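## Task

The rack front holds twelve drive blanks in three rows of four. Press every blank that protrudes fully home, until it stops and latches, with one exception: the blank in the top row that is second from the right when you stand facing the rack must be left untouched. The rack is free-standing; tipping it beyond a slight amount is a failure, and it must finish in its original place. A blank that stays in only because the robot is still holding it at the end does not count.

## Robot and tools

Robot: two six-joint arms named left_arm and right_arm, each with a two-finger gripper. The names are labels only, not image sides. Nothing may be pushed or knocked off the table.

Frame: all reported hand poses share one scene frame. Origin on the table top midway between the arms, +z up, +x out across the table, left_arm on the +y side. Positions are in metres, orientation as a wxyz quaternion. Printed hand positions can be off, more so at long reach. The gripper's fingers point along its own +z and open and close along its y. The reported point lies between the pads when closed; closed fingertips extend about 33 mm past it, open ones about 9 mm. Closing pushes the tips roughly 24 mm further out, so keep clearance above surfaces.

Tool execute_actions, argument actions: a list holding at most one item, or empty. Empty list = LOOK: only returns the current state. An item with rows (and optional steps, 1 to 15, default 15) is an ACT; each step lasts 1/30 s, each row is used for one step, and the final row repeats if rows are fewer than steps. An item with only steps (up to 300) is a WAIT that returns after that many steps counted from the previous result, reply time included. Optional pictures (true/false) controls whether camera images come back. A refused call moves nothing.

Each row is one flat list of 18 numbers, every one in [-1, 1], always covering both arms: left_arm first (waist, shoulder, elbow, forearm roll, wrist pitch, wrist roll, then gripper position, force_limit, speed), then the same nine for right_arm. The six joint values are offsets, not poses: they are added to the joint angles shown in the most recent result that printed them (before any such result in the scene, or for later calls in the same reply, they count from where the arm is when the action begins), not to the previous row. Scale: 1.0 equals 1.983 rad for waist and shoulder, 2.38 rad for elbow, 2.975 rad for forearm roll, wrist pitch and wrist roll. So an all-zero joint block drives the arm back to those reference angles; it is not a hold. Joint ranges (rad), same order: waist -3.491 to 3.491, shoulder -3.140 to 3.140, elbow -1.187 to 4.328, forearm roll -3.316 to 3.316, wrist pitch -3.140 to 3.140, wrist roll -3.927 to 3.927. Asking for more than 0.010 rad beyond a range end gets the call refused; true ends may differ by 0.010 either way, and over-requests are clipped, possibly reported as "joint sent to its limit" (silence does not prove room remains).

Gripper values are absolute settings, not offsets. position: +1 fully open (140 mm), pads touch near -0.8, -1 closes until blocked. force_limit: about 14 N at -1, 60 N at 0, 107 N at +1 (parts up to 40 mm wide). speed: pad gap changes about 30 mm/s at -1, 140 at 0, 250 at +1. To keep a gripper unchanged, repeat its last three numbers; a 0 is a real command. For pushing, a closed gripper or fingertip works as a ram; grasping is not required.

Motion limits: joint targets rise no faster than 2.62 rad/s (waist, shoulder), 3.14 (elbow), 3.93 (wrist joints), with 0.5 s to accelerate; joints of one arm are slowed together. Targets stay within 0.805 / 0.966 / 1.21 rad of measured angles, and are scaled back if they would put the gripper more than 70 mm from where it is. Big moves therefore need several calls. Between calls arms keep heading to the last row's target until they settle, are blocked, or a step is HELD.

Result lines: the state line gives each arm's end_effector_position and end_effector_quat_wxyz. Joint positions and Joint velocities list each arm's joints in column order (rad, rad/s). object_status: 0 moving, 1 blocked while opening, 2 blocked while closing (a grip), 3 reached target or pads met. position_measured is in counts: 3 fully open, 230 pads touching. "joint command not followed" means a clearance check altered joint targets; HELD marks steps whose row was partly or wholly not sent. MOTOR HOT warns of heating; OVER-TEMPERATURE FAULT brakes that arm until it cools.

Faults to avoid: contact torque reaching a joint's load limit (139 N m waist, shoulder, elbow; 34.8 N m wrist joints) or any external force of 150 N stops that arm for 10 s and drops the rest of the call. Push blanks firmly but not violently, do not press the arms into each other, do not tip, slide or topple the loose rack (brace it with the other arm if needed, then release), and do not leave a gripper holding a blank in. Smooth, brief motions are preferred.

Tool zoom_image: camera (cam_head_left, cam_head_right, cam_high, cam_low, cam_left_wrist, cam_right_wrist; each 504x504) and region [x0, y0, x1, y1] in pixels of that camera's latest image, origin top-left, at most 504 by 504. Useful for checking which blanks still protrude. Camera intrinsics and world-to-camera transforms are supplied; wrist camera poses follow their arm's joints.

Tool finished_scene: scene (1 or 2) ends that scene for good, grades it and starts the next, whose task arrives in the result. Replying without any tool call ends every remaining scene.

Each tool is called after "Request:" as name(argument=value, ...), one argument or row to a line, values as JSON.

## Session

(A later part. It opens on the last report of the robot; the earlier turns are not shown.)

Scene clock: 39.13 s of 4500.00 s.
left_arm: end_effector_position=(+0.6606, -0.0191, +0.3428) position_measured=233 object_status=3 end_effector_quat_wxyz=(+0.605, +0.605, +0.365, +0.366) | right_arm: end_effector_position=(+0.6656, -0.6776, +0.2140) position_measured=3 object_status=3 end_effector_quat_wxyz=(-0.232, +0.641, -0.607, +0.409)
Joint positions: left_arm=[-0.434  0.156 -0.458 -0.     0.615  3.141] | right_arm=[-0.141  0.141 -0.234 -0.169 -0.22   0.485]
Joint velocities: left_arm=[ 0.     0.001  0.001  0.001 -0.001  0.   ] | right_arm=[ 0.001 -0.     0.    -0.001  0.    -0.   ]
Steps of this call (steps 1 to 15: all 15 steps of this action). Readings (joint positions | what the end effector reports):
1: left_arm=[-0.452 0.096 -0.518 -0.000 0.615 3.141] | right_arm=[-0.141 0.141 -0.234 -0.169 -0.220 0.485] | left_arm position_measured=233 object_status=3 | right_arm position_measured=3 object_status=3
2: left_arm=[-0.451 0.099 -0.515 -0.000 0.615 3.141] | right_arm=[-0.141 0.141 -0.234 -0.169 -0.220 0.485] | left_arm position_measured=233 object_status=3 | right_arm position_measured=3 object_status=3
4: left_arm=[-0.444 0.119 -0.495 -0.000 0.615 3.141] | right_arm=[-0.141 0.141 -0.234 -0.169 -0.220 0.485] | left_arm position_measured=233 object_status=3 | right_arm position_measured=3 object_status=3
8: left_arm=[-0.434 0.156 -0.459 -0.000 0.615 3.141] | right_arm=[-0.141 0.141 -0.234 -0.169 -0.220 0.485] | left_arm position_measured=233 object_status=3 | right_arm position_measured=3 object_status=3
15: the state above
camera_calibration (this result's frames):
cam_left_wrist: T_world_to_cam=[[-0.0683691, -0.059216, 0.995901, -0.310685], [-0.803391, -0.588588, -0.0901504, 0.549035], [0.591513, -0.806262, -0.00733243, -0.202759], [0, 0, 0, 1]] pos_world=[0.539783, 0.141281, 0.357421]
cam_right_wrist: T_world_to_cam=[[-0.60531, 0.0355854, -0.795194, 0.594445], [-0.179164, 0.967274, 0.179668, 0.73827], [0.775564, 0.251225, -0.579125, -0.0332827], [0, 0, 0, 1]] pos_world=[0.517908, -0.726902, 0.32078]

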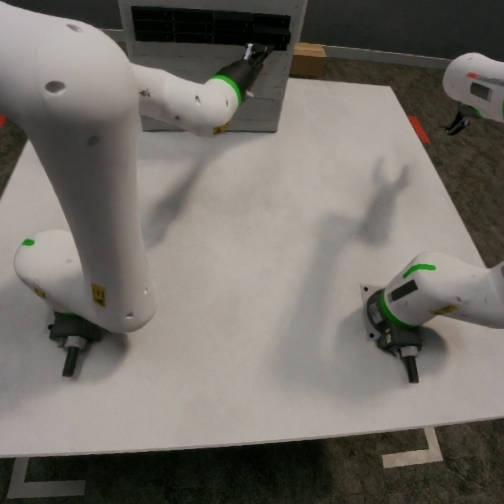

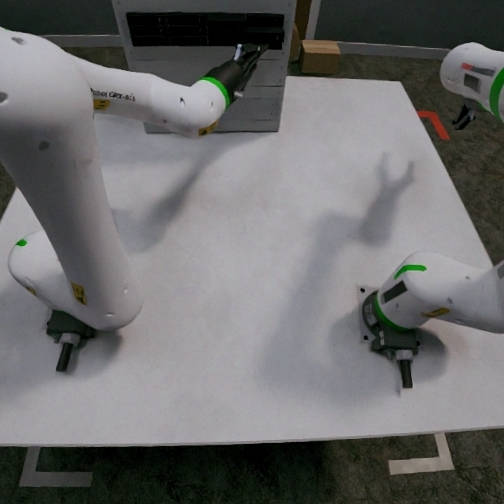

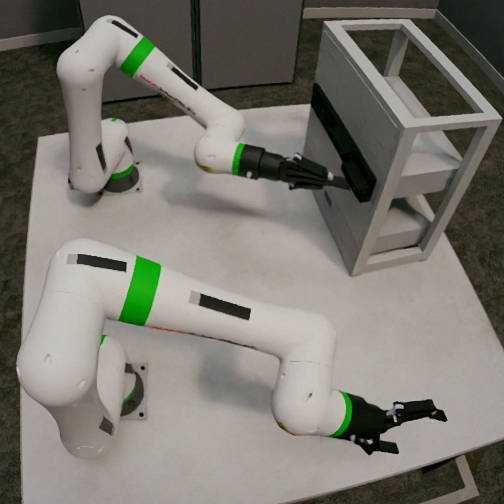

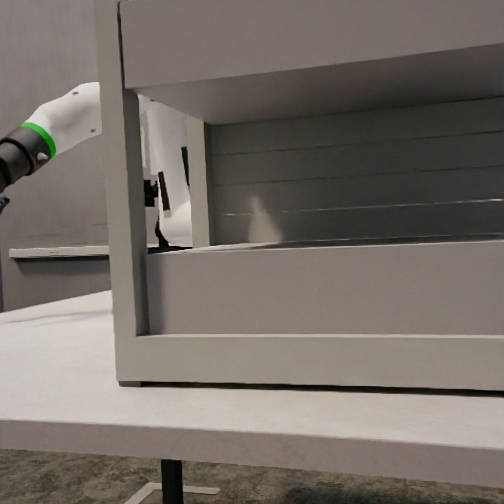

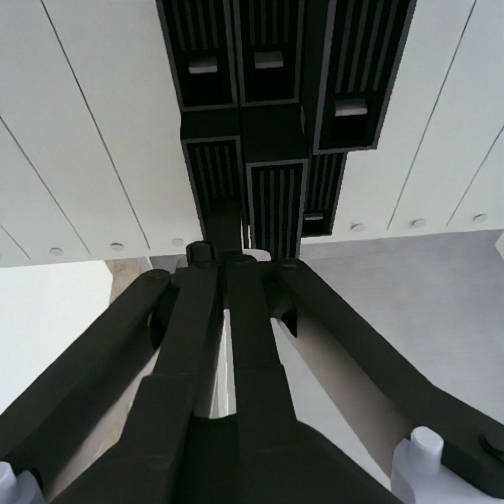

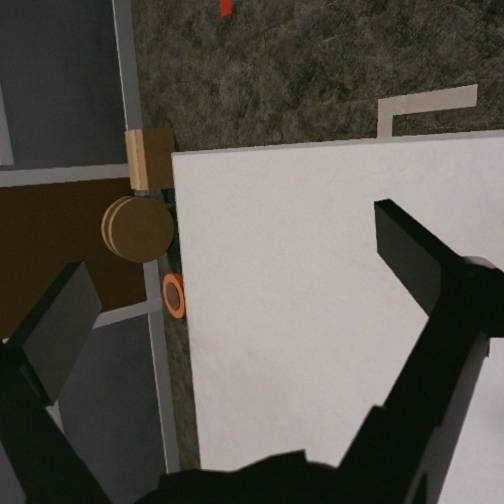

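Request:
execute_actions(
  actions=[
    {"rows":[[0.0045,0.015,0.0125,0,0,0,-1,0,0,0,0,0,0,0,0,1,0,0]]},
  ],
)

Request:
zoom_image(
  camera="cam_left_wrist",
  region=[160,70,380,270],
)

Scene clock: 43.57 s of 4500.00 s.
left_arm: end_effector_position=(+0.6755, -0.0190, +0.3407) position_measured=233 object_status=3 end_effector_quat_wxyz=(+0.604, +0.603, +0.368, +0.369) | right_arm: end_effector_position=(+0.6656, -0.6776, +0.2140) position_measured=3 object_status=3 end_effector_quat_wxyz=(-0.232, +0.641, -0.607, +0.409)
Joint positions: left_arm=[-0.425  0.185 -0.429 -0.     0.615  3.141] | right_arm=[-0.141  0.141 -0.234 -0.169 -0.22   0.485]
Joint velocities: left_arm=[-0.001 -0.    -0.001  0.     0.001 -0.   ] | right_arm=[-0.001 -0.     0.     0.    -0.    -0.   ]
Steps of this call (steps 1 to 15: the robot went on to your last target; steps 16 to 90: nothing new was sent; then 0.93 s passed at rest; steps 91 to 105: all 15 steps of this action). Readings (joint positions | what the end effector reports):
91: left_arm=[-0.434 0.156 -0.458 -0.000 0.615 3.141] | right_arm=[-0.141 0.141 -0.234 -0.169 -0.220 0.485] | left_arm position_measured=233 object_status=3 | right_arm position_measured=3 object_status=3
92: left_arm=[-0.433 0.158 -0.456 -0.000 0.615 3.141] | right_arm=[-0.141 0.141 -0.234 -0.169 -0.220 0.485] | left_arm position_measured=233 object_status=3 | right_arm position_measured=3 object_status=3
94: left_arm=[-0.428 0.175 -0.439 -0.000 0.615 3.141] | right_arm=[-0.141 0.141 -0.234 -0.169 -0.220 0.485] | left_arm position_measured=233 object_status=3 | right_arm position_measured=3 object_status=3
98: left_arm=[-0.425 0.185 -0.429 -0.000 0.615 3.141] | right_arm=[-0.141 0.141 -0.234 -0.169 -0.220 0.485] | left_arm position_measured=233 object_status=3 | right_arm position_measured=3 object_status=3
105: the state above
camera_calibration (this result's frames):
cam_left_wrist: T_world_to_cam=[[-0.0678144, -0.0597696, 0.995906, -0.308], [-0.798085, -0.595771, -0.0900995, 0.55714], [0.598717, -0.800927, -0.00729931, -0.216287], [0, 0, 0, 1]] pos_world=[0.553253, 0.140288, 0.355358]
cam_right_wrist: T_world_to_cam=[[-0.60531, 0.0355853, -0.795194, 0.594445], [-0.179164, 0.967274, 0.179668, 0.73827], [0.775565, 0.251225, -0.579125, -0.0332829], [0, 0, 0, 1]] pos_world=[0.517908, -0.726902, 0.320781]

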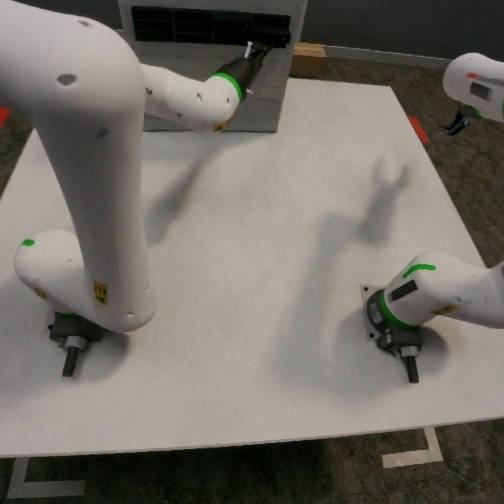

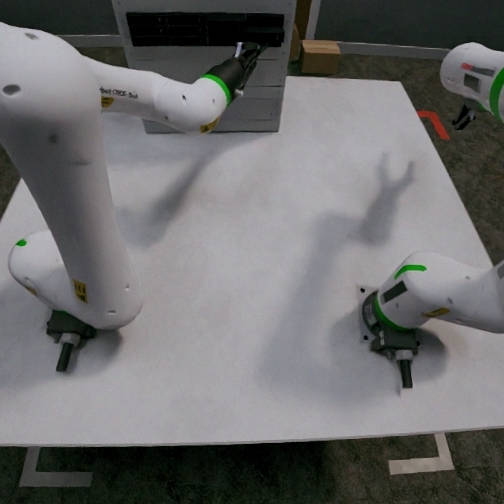

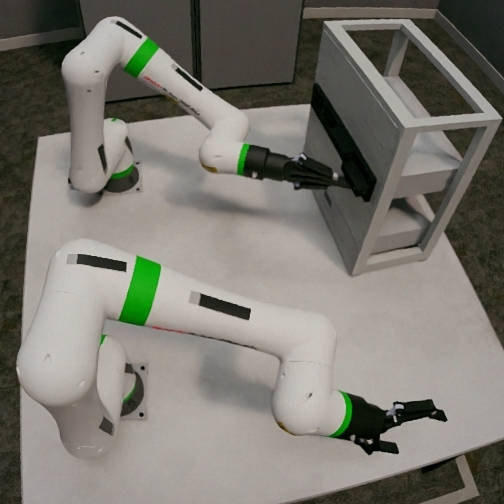

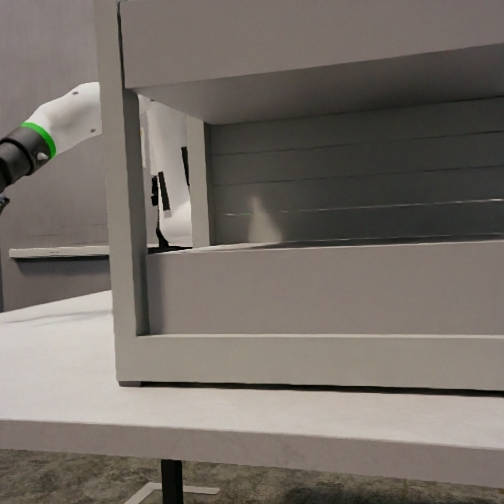

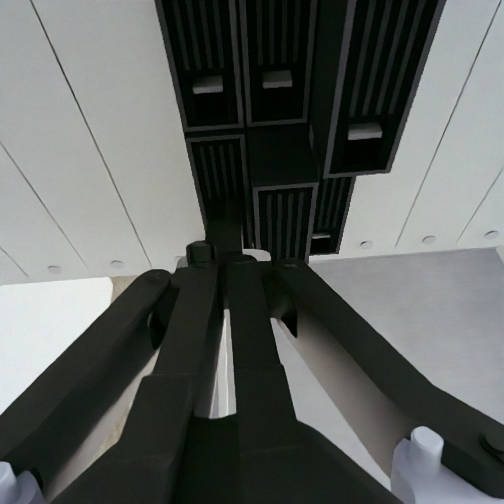

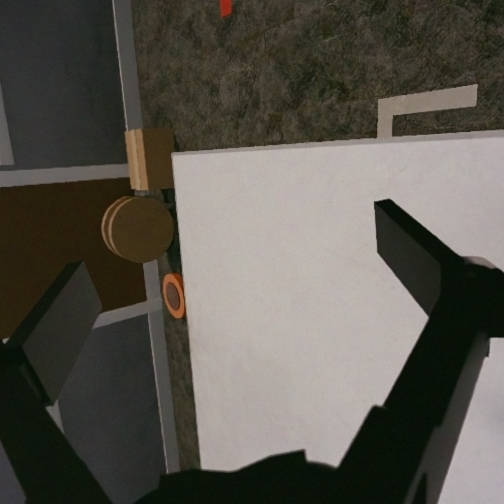

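Region (160, 70, 380, 270) of cam_left_wrist's 504x504 image, scaled by 2.291, with more detail than that image has; it fills the top 458 rows of this view, and the rest is white.

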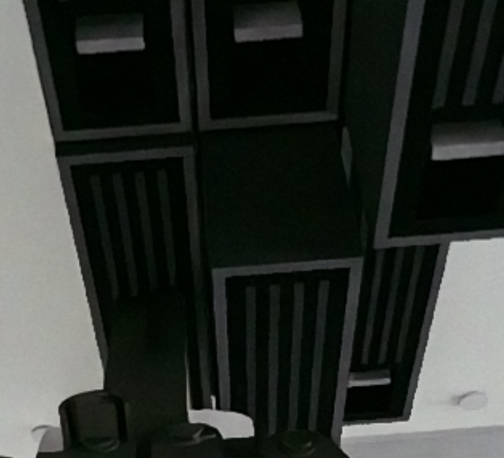

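Request:
execute_actions(
  actions=[
    {"rows":[[0.0012,0.004,0.0033,0,0,0,-1,0,0,0,0,0,0,0,0,1,0,0]],"steps":9},
  ],
  pictures=false,
)

Request:
execute_actions(
  actions=[
    {"rows":[[-0.0135,-0.045,-0.0375,0,0,0,-1,0,0,0,0,0,0,0,0,1,0,0]],"steps":12},
  ],
  pictures=false,
)

Request:
execute_actions(
  actions=[
    {"rows":[[0,-0.0197,0.0122,0,-0.023,0,-1,0,0,0,0,0,0,0,0,1,0,0]],"steps":12},
  ],
  pictures=false,
)

Request:
execute_actions(
  actions=[
    {"rows":[[0.006,0.02,0.0167,0,0,0,-1,0,0,0,0,0,0,0,0,1,0,0]],"steps":9},
  ],
  pictures=false,
)

Request:
execute_actions(
  actions=[
    {"rows":[[0.0066,0.022,0.0183,0,0,0,-1,0,0,0,0,0,0,0,0,1,0,0]]},
  ],
)

Request:
zoom_image(
  camera="cam_left_wrist",
  region=[100,70,320,270],
)

Scene clock: 50.57 s of 4500.00 s.
left_arm: end_effector_position=(+0.6792, -0.0191, +0.3402) position_measured=233 object_status=3 end_effector_quat_wxyz=(+0.603, +0.603, +0.368, +0.370) | right_arm: end_effector_position=(+0.6656, -0.6776, +0.2140) position_measured=3 object_status=3 end_effector_quat_wxyz=(-0.232, +0.641, -0.607, +0.409)
Joint positions: left_arm=[-0.423  0.193 -0.421 -0.     0.616  3.141] | right_arm=[-0.141  0.141 -0.234 -0.169 -0.22   0.485]
Joint velocities: left_arm=[ 0.002  0.002  0.001  0.001  0.001 -0.   ] | right_arm=[ 0.001 -0.    -0.    -0.     0.001  0.   ]
Steps of this call (steps 1 to 15: the robot went on to your last target; steps 16 to 90: nothing new was sent; then 3.70 s passed at rest; steps 91 to 99: all 9 steps of this action). Readings (joint positions | what the end effector reports):
91: left_arm=[-0.425 0.186 -0.429 -0.000 0.615 3.141] | right_arm=[-0.141 0.141 -0.234 -0.169 -0.220 0.485] | left_arm position_measured=233 object_status=3 | right_arm position_measured=3 object_status=3
92: left_arm=[-0.424 0.187 -0.427 -0.000 0.615 3.141] | right_arm=[-0.141 0.141 -0.234 -0.169 -0.220 0.485] | left_arm position_measured=233 object_status=3 | right_arm position_measured=3 object_status=3
94: left_arm=[-0.423 0.192 -0.422 -0.000 0.616 3.141] | right_arm=[-0.141 0.141 -0.234 -0.169 -0.220 0.485] | left_arm position_measured=233 object_status=3 | right_arm position_measured=3 object_status=3
98: left_arm=[-0.423 0.193 -0.421 -0.000 0.616 3.141] | right_arm=[-0.141 0.141 -0.234 -0.169 -0.220 0.485] | left_arm position_measured=233 object_status=3 | right_arm position_measured=3 object_status=3
99: the state above

Scene clock: 50.97 s of 4500.00 s.
left_arm: end_effector_position=(+0.6347, -0.0187, +0.3456) position_measured=233 object_status=3 end_effector_quat_wxyz=(+0.608, +0.608, +0.360, +0.362) | right_arm: end_effector_position=(+0.6656, -0.6776, +0.2140) position_measured=3 object_status=3 end_effector_quat_wxyz=(-0.232, +0.641, -0.607, +0.409)
Joint positions: left_arm=[-0.449  0.104 -0.51  -0.     0.616  3.141] | right_arm=[-0.141  0.141 -0.234 -0.169 -0.22   0.485]
Joint velocities: left_arm=[-0.001 -0.    -0.002  0.001  0.001  0.   ] | right_arm=[-0.     0.     0.     0.001  0.    -0.   ]
Steps of this call (steps 1 to 12: all 12 steps of this action). Readings (joint positions | what the end effector reports):
1: left_arm=[-0.423 0.193 -0.421 -0.000 0.616 3.141] | right_arm=[-0.141 0.141 -0.234 -0.169 -0.220 0.485] | left_arm position_measured=233 object_status=3 | right_arm position_measured=3 object_status=3
2: left_arm=[-0.423 0.192 -0.422 -0.000 0.616 3.141] | right_arm=[-0.141 0.141 -0.234 -0.169 -0.220 0.485] | left_arm position_measured=233 object_status=3 | right_arm position_measured=3 object_status=3
4: left_arm=[-0.428 0.173 -0.441 0.000 0.616 3.141] | right_arm=[-0.141 0.141 -0.234 -0.169 -0.220 0.485] | left_arm position_measured=233 object_status=3 | right_arm position_measured=3 object_status=3
8: left_arm=[-0.448 0.109 -0.505 -0.000 0.616 3.141] | right_arm=[-0.141 0.141 -0.234 -0.169 -0.220 0.485] | left_arm position_measured=233 object_status=3 | right_arm position_measured=3 object_status=3
12: the state above

Scene clock: 51.37 s of 4500.00 s.
left_arm: end_effector_position=(+0.6347, -0.0188, +0.3713) position_measured=233 object_status=3 end_effector_quat_wxyz=(+0.608, +0.608, +0.360, +0.362) | right_arm: end_effector_position=(+0.6656, -0.6776, +0.2140) position_measured=3 object_status=3 end_effector_quat_wxyz=(-0.232, +0.641, -0.607, +0.409)
Joint positions: left_arm=[-0.449  0.065 -0.481 -0.     0.547  3.141] | right_arm=[-0.141  0.141 -0.234 -0.169 -0.22   0.485]
Joint velocities: left_arm=[-0.001 -0.     0.002 -0.001 -0.    -0.   ] | right_arm=[-0.     0.    -0.    -0.001  0.001 -0.   ]
Steps of this call (steps 1 to 12: all 12 steps of this action). Readings (joint positions | what the end effector reports):
1: left_arm=[-0.449 0.104 -0.510 -0.000 0.616 3.141] | right_arm=[-0.141 0.141 -0.234 -0.169 -0.220 0.485] | left_arm position_measured=233 object_status=3 | right_arm position_measured=3 object_status=3
2: left_arm=[-0.449 0.102 -0.509 -0.000 0.612 3.141] | right_arm=[-0.141 0.141 -0.234 -0.169 -0.220 0.485] | left_arm position_measured=233 object_status=3 | right_arm position_measured=3 object_status=3
4: left_arm=[-0.449 0.085 -0.495 -0.001 0.582 3.141] | right_arm=[-0.141 0.141 -0.234 -0.169 -0.220 0.485] | left_arm position_measured=233 object_status=3 | right_arm position_measured=3 object_status=3
8: left_arm=[-0.449 0.065 -0.481 -0.000 0.548 3.141] | right_arm=[-0.141 0.141 -0.234 -0.169 -0.220 0.485] | left_arm position_measured=233 object_status=3 | right_arm position_measured=3 object_status=3
12: the state above

Scene clock: 51.67 s of 4500.00 s.
left_arm: end_effector_position=(+0.6546, -0.0193, +0.3699) position_measured=233 object_status=3 end_effector_quat_wxyz=(+0.606, +0.606, +0.364, +0.365) | right_arm: end_effector_position=(+0.6656, -0.6776, +0.2140) position_measured=3 object_status=3 end_effector_quat_wxyz=(-0.232, +0.641, -0.607, +0.409)
Joint positions: left_arm=[-0.438  0.105 -0.441 -0.     0.547  3.141] | right_arm=[-0.141  0.141 -0.234 -0.169 -0.22   0.485]
Joint velocities: left_arm=[ 0.     0.     0.002 -0.001  0.002  0.   ] | right_arm=[ 0. -0.  0. -0. -0. -0.]
Steps of this call (steps 1 to 9: all 9 steps of this action). Readings (joint positions | what the end effector reports):
1: left_arm=[-0.449 0.065 -0.481 -0.000 0.547 3.141] | right_arm=[-0.141 0.141 -0.234 -0.169 -0.220 0.485] | left_arm position_measured=233 object_status=3 | right_arm position_measured=3 object_status=3
2: left_arm=[-0.449 0.067 -0.479 -0.000 0.547 3.141] | right_arm=[-0.141 0.141 -0.234 -0.169 -0.220 0.485] | left_arm position_measured=233 object_status=3 | right_arm position_measured=3 object_status=3
4: left_arm=[-0.443 0.086 -0.459 -0.000 0.547 3.141] | right_arm=[-0.141 0.141 -0.234 -0.169 -0.220 0.485] | left_arm position_measured=233 object_status=3 | right_arm position_measured=3 object_status=3
8: left_arm=[-0.438 0.105 -0.441 -0.000 0.547 3.141] | right_arm=[-0.141 0.141 -0.234 -0.169 -0.220 0.485] | left_arm position_measured=233 object_status=3 | right_arm position_measured=3 object_status=3
9: the state above

Scene clock: 52.17 s of 4500.00 s.
left_arm: end_effector_position=(+0.6765, -0.0192, +0.3676) position_measured=233 object_status=3 end_effector_quat_wxyz=(+0.604, +0.603, +0.368, +0.369) | right_arm: end_effector_position=(+0.6656, -0.6776, +0.2140) position_measured=3 object_status=3 end_effector_quat_wxyz=(-0.232, +0.641, -0.607, +0.409)
Joint positions: left_arm=[-0.425  0.148 -0.398 -0.     0.547  3.141] | right_arm=[-0.141  0.141 -0.234 -0.169 -0.22   0.485]
Joint velocities: left_arm=[-0.001  0.     0.001  0.    -0.001 -0.   ] | right_arm=[-0.001 -0.     0.    -0.001  0.001 -0.   ]
Steps of this call (steps 1 to 15: all 15 steps of this action). Readings (joint positions | what the end effector reports):
1: left_arm=[-0.438 0.105 -0.441 -0.000 0.547 3.141] | right_arm=[-0.141 0.141 -0.234 -0.169 -0.220 0.485] | left_arm position_measured=233 object_status=3 | right_arm position_measured=3 object_status=3
2: left_arm=[-0.437 0.107 -0.439 -0.000 0.547 3.141] | right_arm=[-0.141 0.141 -0.234 -0.169 -0.220 0.485] | left_arm position_measured=233 object_status=3 | right_arm position_measured=3 object_status=3
4: left_arm=[-0.431 0.127 -0.419 -0.000 0.547 3.141] | right_arm=[-0.141 0.141 -0.234 -0.169 -0.220 0.485] | left_arm position_measured=233 object_status=3 | right_arm position_measured=3 object_status=3
8: left_arm=[-0.425 0.148 -0.398 -0.000 0.547 3.141] | right_arm=[-0.141 0.141 -0.234 -0.169 -0.220 0.485] | left_arm position_measured=233 object_status=3 | right_arm position_measured=3 object_status=3
15: the state above
camera_calibration (this result's frames):
cam_left_wrist: T_world_to_cam=[[-0.067722, -0.0601002, 0.995892, -0.334816], [-0.797944, -0.595941, -0.0902251, 0.560175], [0.598915, -0.800776, -0.00759828, -0.216896], [0, 0, 0, 1]] pos_world=[0.554216, 0.140024, 0.382334]
cam_right_wrist: T_world_to_cam=[[-0.60531, 0.0355851, -0.795194, 0.594444], [-0.179164, 0.967274, 0.179668, 0.73827], [0.775564, 0.251225, -0.579125, -0.0332827], [0, 0, 0, 1]] pos_world=[0.517908, -0.726902, 0.320781]

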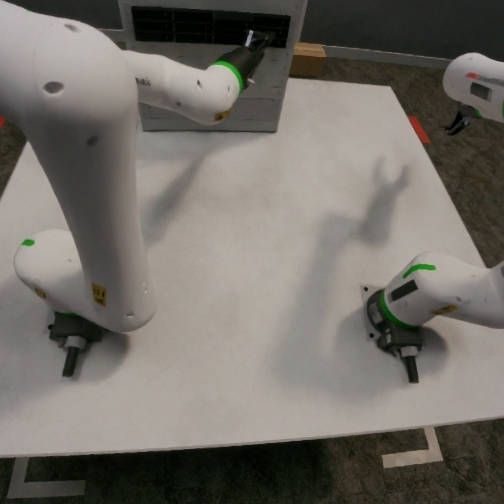

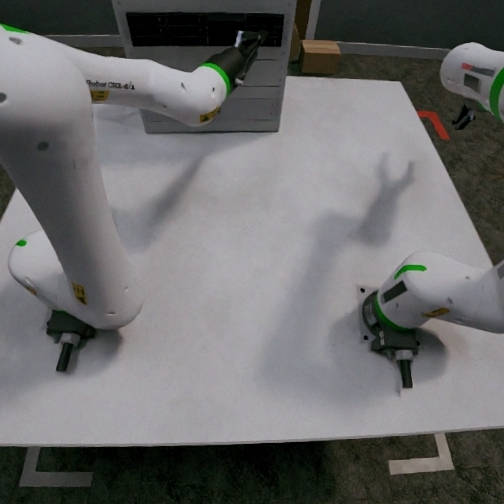

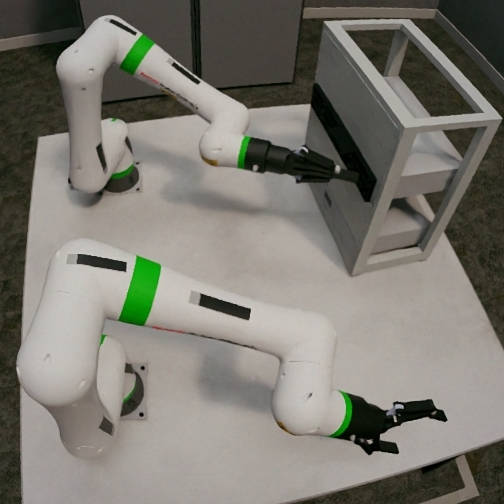

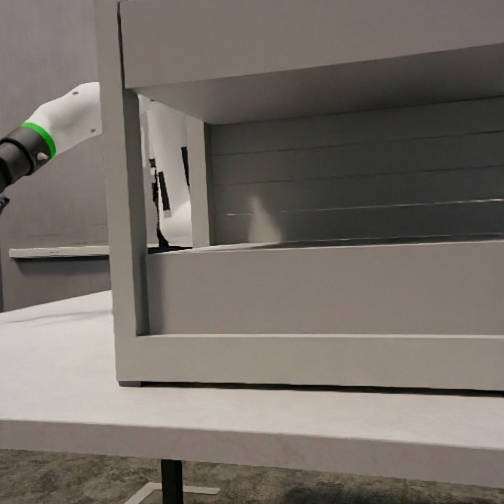

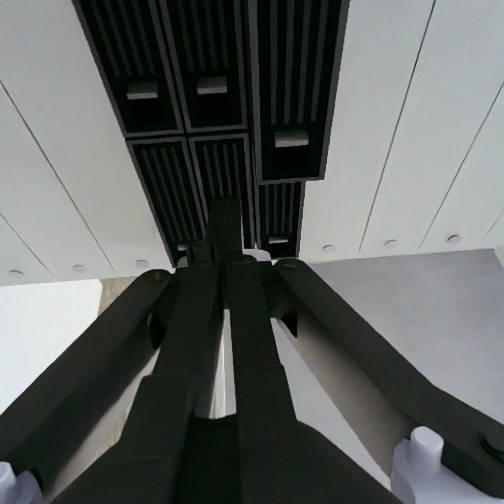

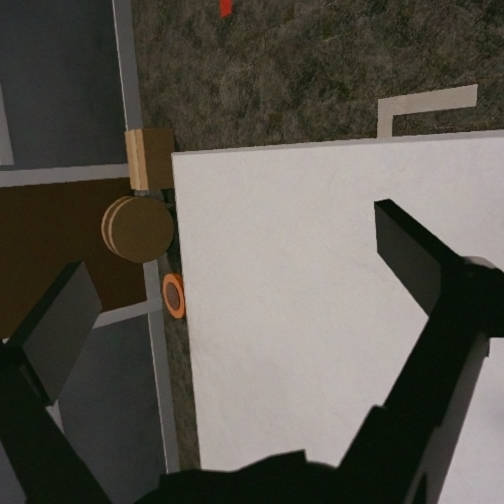

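Region (100, 70, 320, 270) of cam_left_wrist's 504x504 image, scaled by 2.291, with more detail than that image has; it fills the top 458 rows of this view, and the rest is white.

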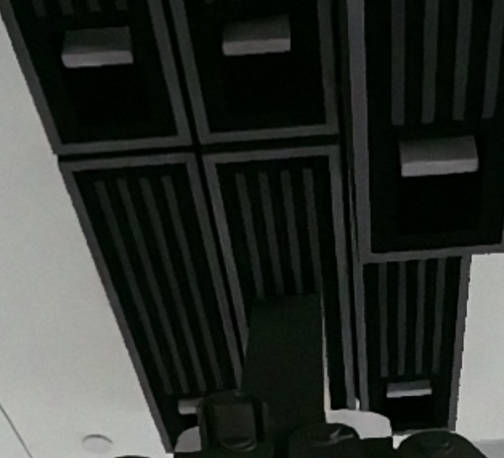

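Request:
execute_actions(
  actions=[
    {"rows":[[0.0008,0.0028,0.0023,0,0,0,-1,0,0,0,0,0,0,0,0,1,0,0]],"steps":9},
  ],
  pictures=false,
)

Request:
execute_actions(
  actions=[
    {"rows":[[-0.0135,-0.045,-0.0375,0,0,0,-1,0,0,0,0,0,0,0,0,1,0,0]]},
  ],
)

Request:
zoom_image(
  camera="cam_left_wrist",
  region=[100,20,320,220],
)

Scene clock: 56.23 s of 4500.00 s.
left_arm: end_effector_position=(+0.6791, -0.0193, +0.3673) position_measured=233 object_status=3 end_effector_quat_wxyz=(+0.603, +0.603, +0.368, +0.370) | right_arm: end_effector_position=(+0.6656, -0.6776, +0.2140) position_measured=3 object_status=3 end_effector_quat_wxyz=(-0.232, +0.641, -0.607, +0.409)
Joint positions: left_arm=[-0.423  0.154 -0.392 -0.     0.547  3.141] | right_arm=[-0.141  0.141 -0.234 -0.169 -0.22   0.485]
Joint velocities: left_arm=[ 0.     0.     0.002 -0.    -0.001 -0.   ] | right_arm=[ 0.001 -0.     0.    -0.001 -0.    -0.   ]
Steps of this call (steps 1 to 15: the robot went on to your last target; steps 16 to 90: nothing new was sent; then 0.77 s passed at rest; steps 91 to 99: all 9 steps of this action). Readings (joint positions | what the end effector reports):
91: left_arm=[-0.425 0.148 -0.398 -0.000 0.547 3.141] | right_arm=[-0.141 0.141 -0.234 -0.169 -0.220 0.485] | left_arm position_measured=233 object_status=3 | right_arm position_measured=3 object_status=3
92: left_arm=[-0.424 0.150 -0.396 -0.000 0.547 3.141] | right_arm=[-0.141 0.141 -0.234 -0.169 -0.220 0.485] | left_arm position_measured=233 object_status=3 | right_arm position_measured=3 object_status=3
94: left_arm=[-0.423 0.153 -0.393 -0.000 0.547 3.141] | right_arm=[-0.141 0.141 -0.234 -0.169 -0.220 0.485] | left_arm position_measured=233 object_status=3 | right_arm position_measured=3 object_status=3
98: left_arm=[-0.423 0.153 -0.392 -0.000 0.547 3.141] | right_arm=[-0.141 0.141 -0.234 -0.169 -0.220 0.485] | left_arm position_measured=233 object_status=3 | right_arm position_measured=3 object_status=3
99: the state above

Scene clock: 56.73 s of 4500.00 s.
left_arm: end_effector_position=(+0.6343, -0.0189, +0.3712) position_measured=233 object_status=3 end_effector_quat_wxyz=(+0.608, +0.608, +0.360, +0.362) | right_arm: end_effector_position=(+0.6656, -0.6776, +0.2140) position_measured=3 object_status=3 end_effector_quat_wxyz=(-0.232, +0.641, -0.607, +0.409)
Joint positions: left_arm=[-0.45   0.064 -0.482 -0.     0.547  3.141] | right_arm=[-0.141  0.141 -0.234 -0.169 -0.22   0.485]
Joint velocities: left_arm=[ 0.    -0.     0.001  0.    -0.001 -0.   ] | right_arm=[-0.001 -0.     0.    -0.     0.001 -0.   ]
Steps of this call (steps 1 to 15: all 15 steps of this action). Readings (joint positions | what the end effector reports):
1: left_arm=[-0.423 0.154 -0.392 -0.000 0.547 3.141] | right_arm=[-0.141 0.141 -0.234 -0.169 -0.220 0.485] | left_arm position_measured=233 object_status=3 | right_arm position_measured=3 object_status=3
2: left_arm=[-0.423 0.152 -0.394 -0.000 0.547 3.141] | right_arm=[-0.141 0.141 -0.234 -0.169 -0.220 0.485] | left_arm position_measured=233 object_status=3 | right_arm position_measured=3 object_status=3
4: left_arm=[-0.429 0.133 -0.413 -0.000 0.547 3.141] | right_arm=[-0.141 0.141 -0.234 -0.169 -0.220 0.485] | left_arm position_measured=233 object_status=3 | right_arm position_measured=3 object_status=3
8: left_arm=[-0.448 0.069 -0.476 -0.000 0.547 3.141] | right_arm=[-0.141 0.141 -0.234 -0.169 -0.220 0.485] | left_arm position_measured=233 object_status=3 | right_arm position_measured=3 object_status=3
15: the state above
camera_calibration (this result's frames):
cam_left_wrist: T_world_to_cam=[[-0.0692207, -0.0584158, 0.99589, -0.340271], [-0.812756, -0.575571, -0.0902529, 0.536872], [0.578477, -0.815663, -0.00763634, -0.178631], [0, 0, 0, 1]] pos_world=[0.516126, 0.143429, 0.385963]
cam_right_wrist: T_world_to_cam=[[-0.60531, 0.0355851, -0.795194, 0.594444], [-0.179164, 0.967274, 0.179668, 0.738271], [0.775564, 0.251225, -0.579125, -0.0332828], [0, 0, 0, 1]] pos_world=[0.517908, -0.726902, 0.320781]

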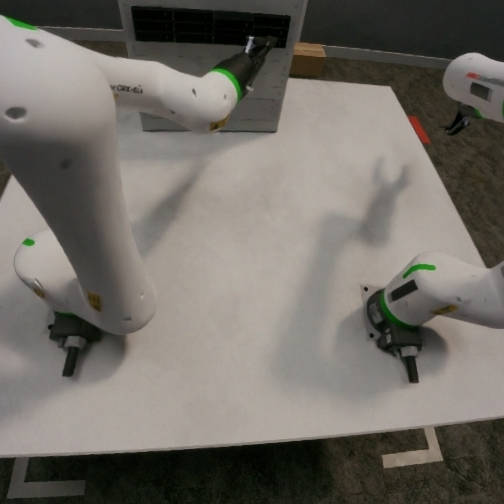

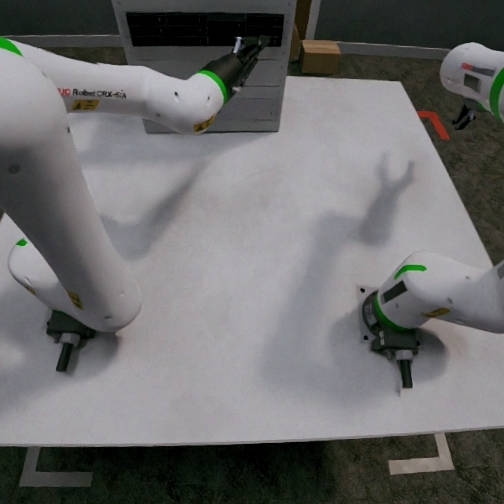

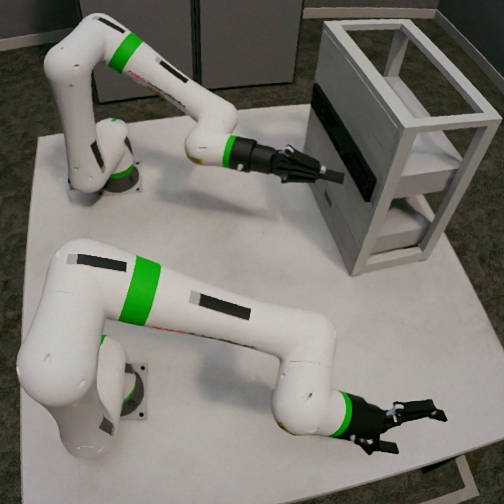

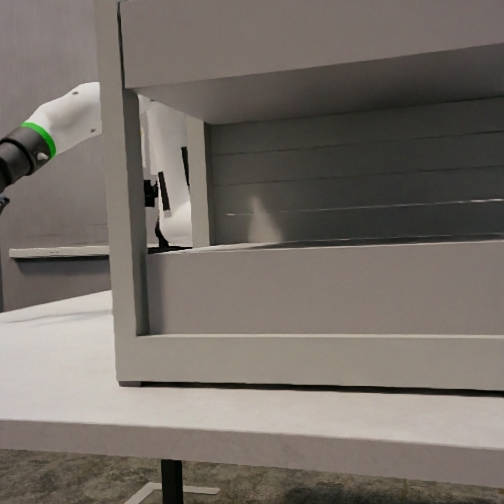

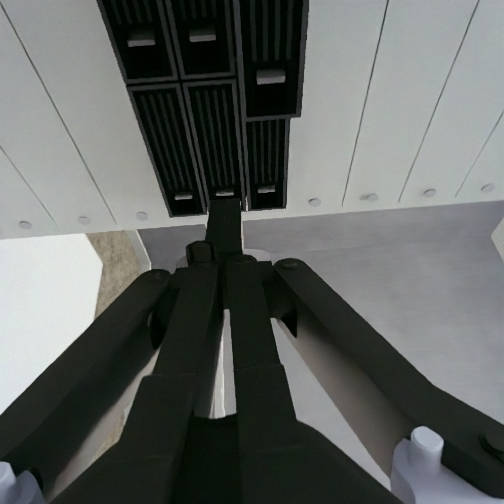

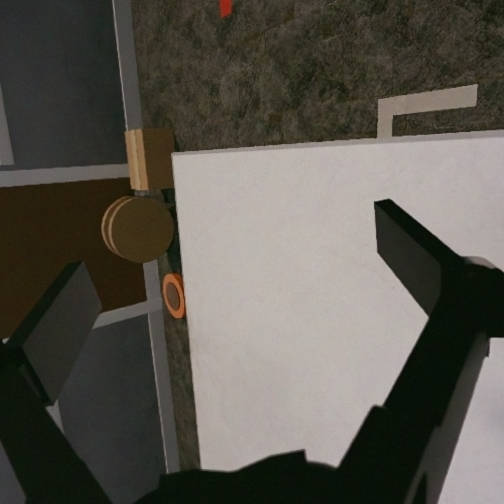

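Region (100, 20, 320, 220) of cam_left_wrist's 504x504 image, scaled by 2.291, with more detail than that image has; it fills the top 458 rows of this view, and the rest is white.

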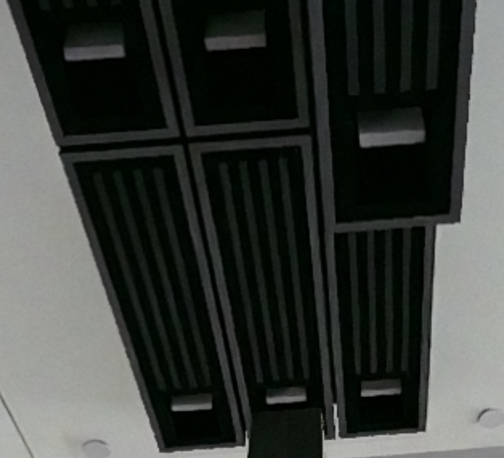

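Request:
finished_scene(
  scene=2,
)

The scene is finished: the task was done.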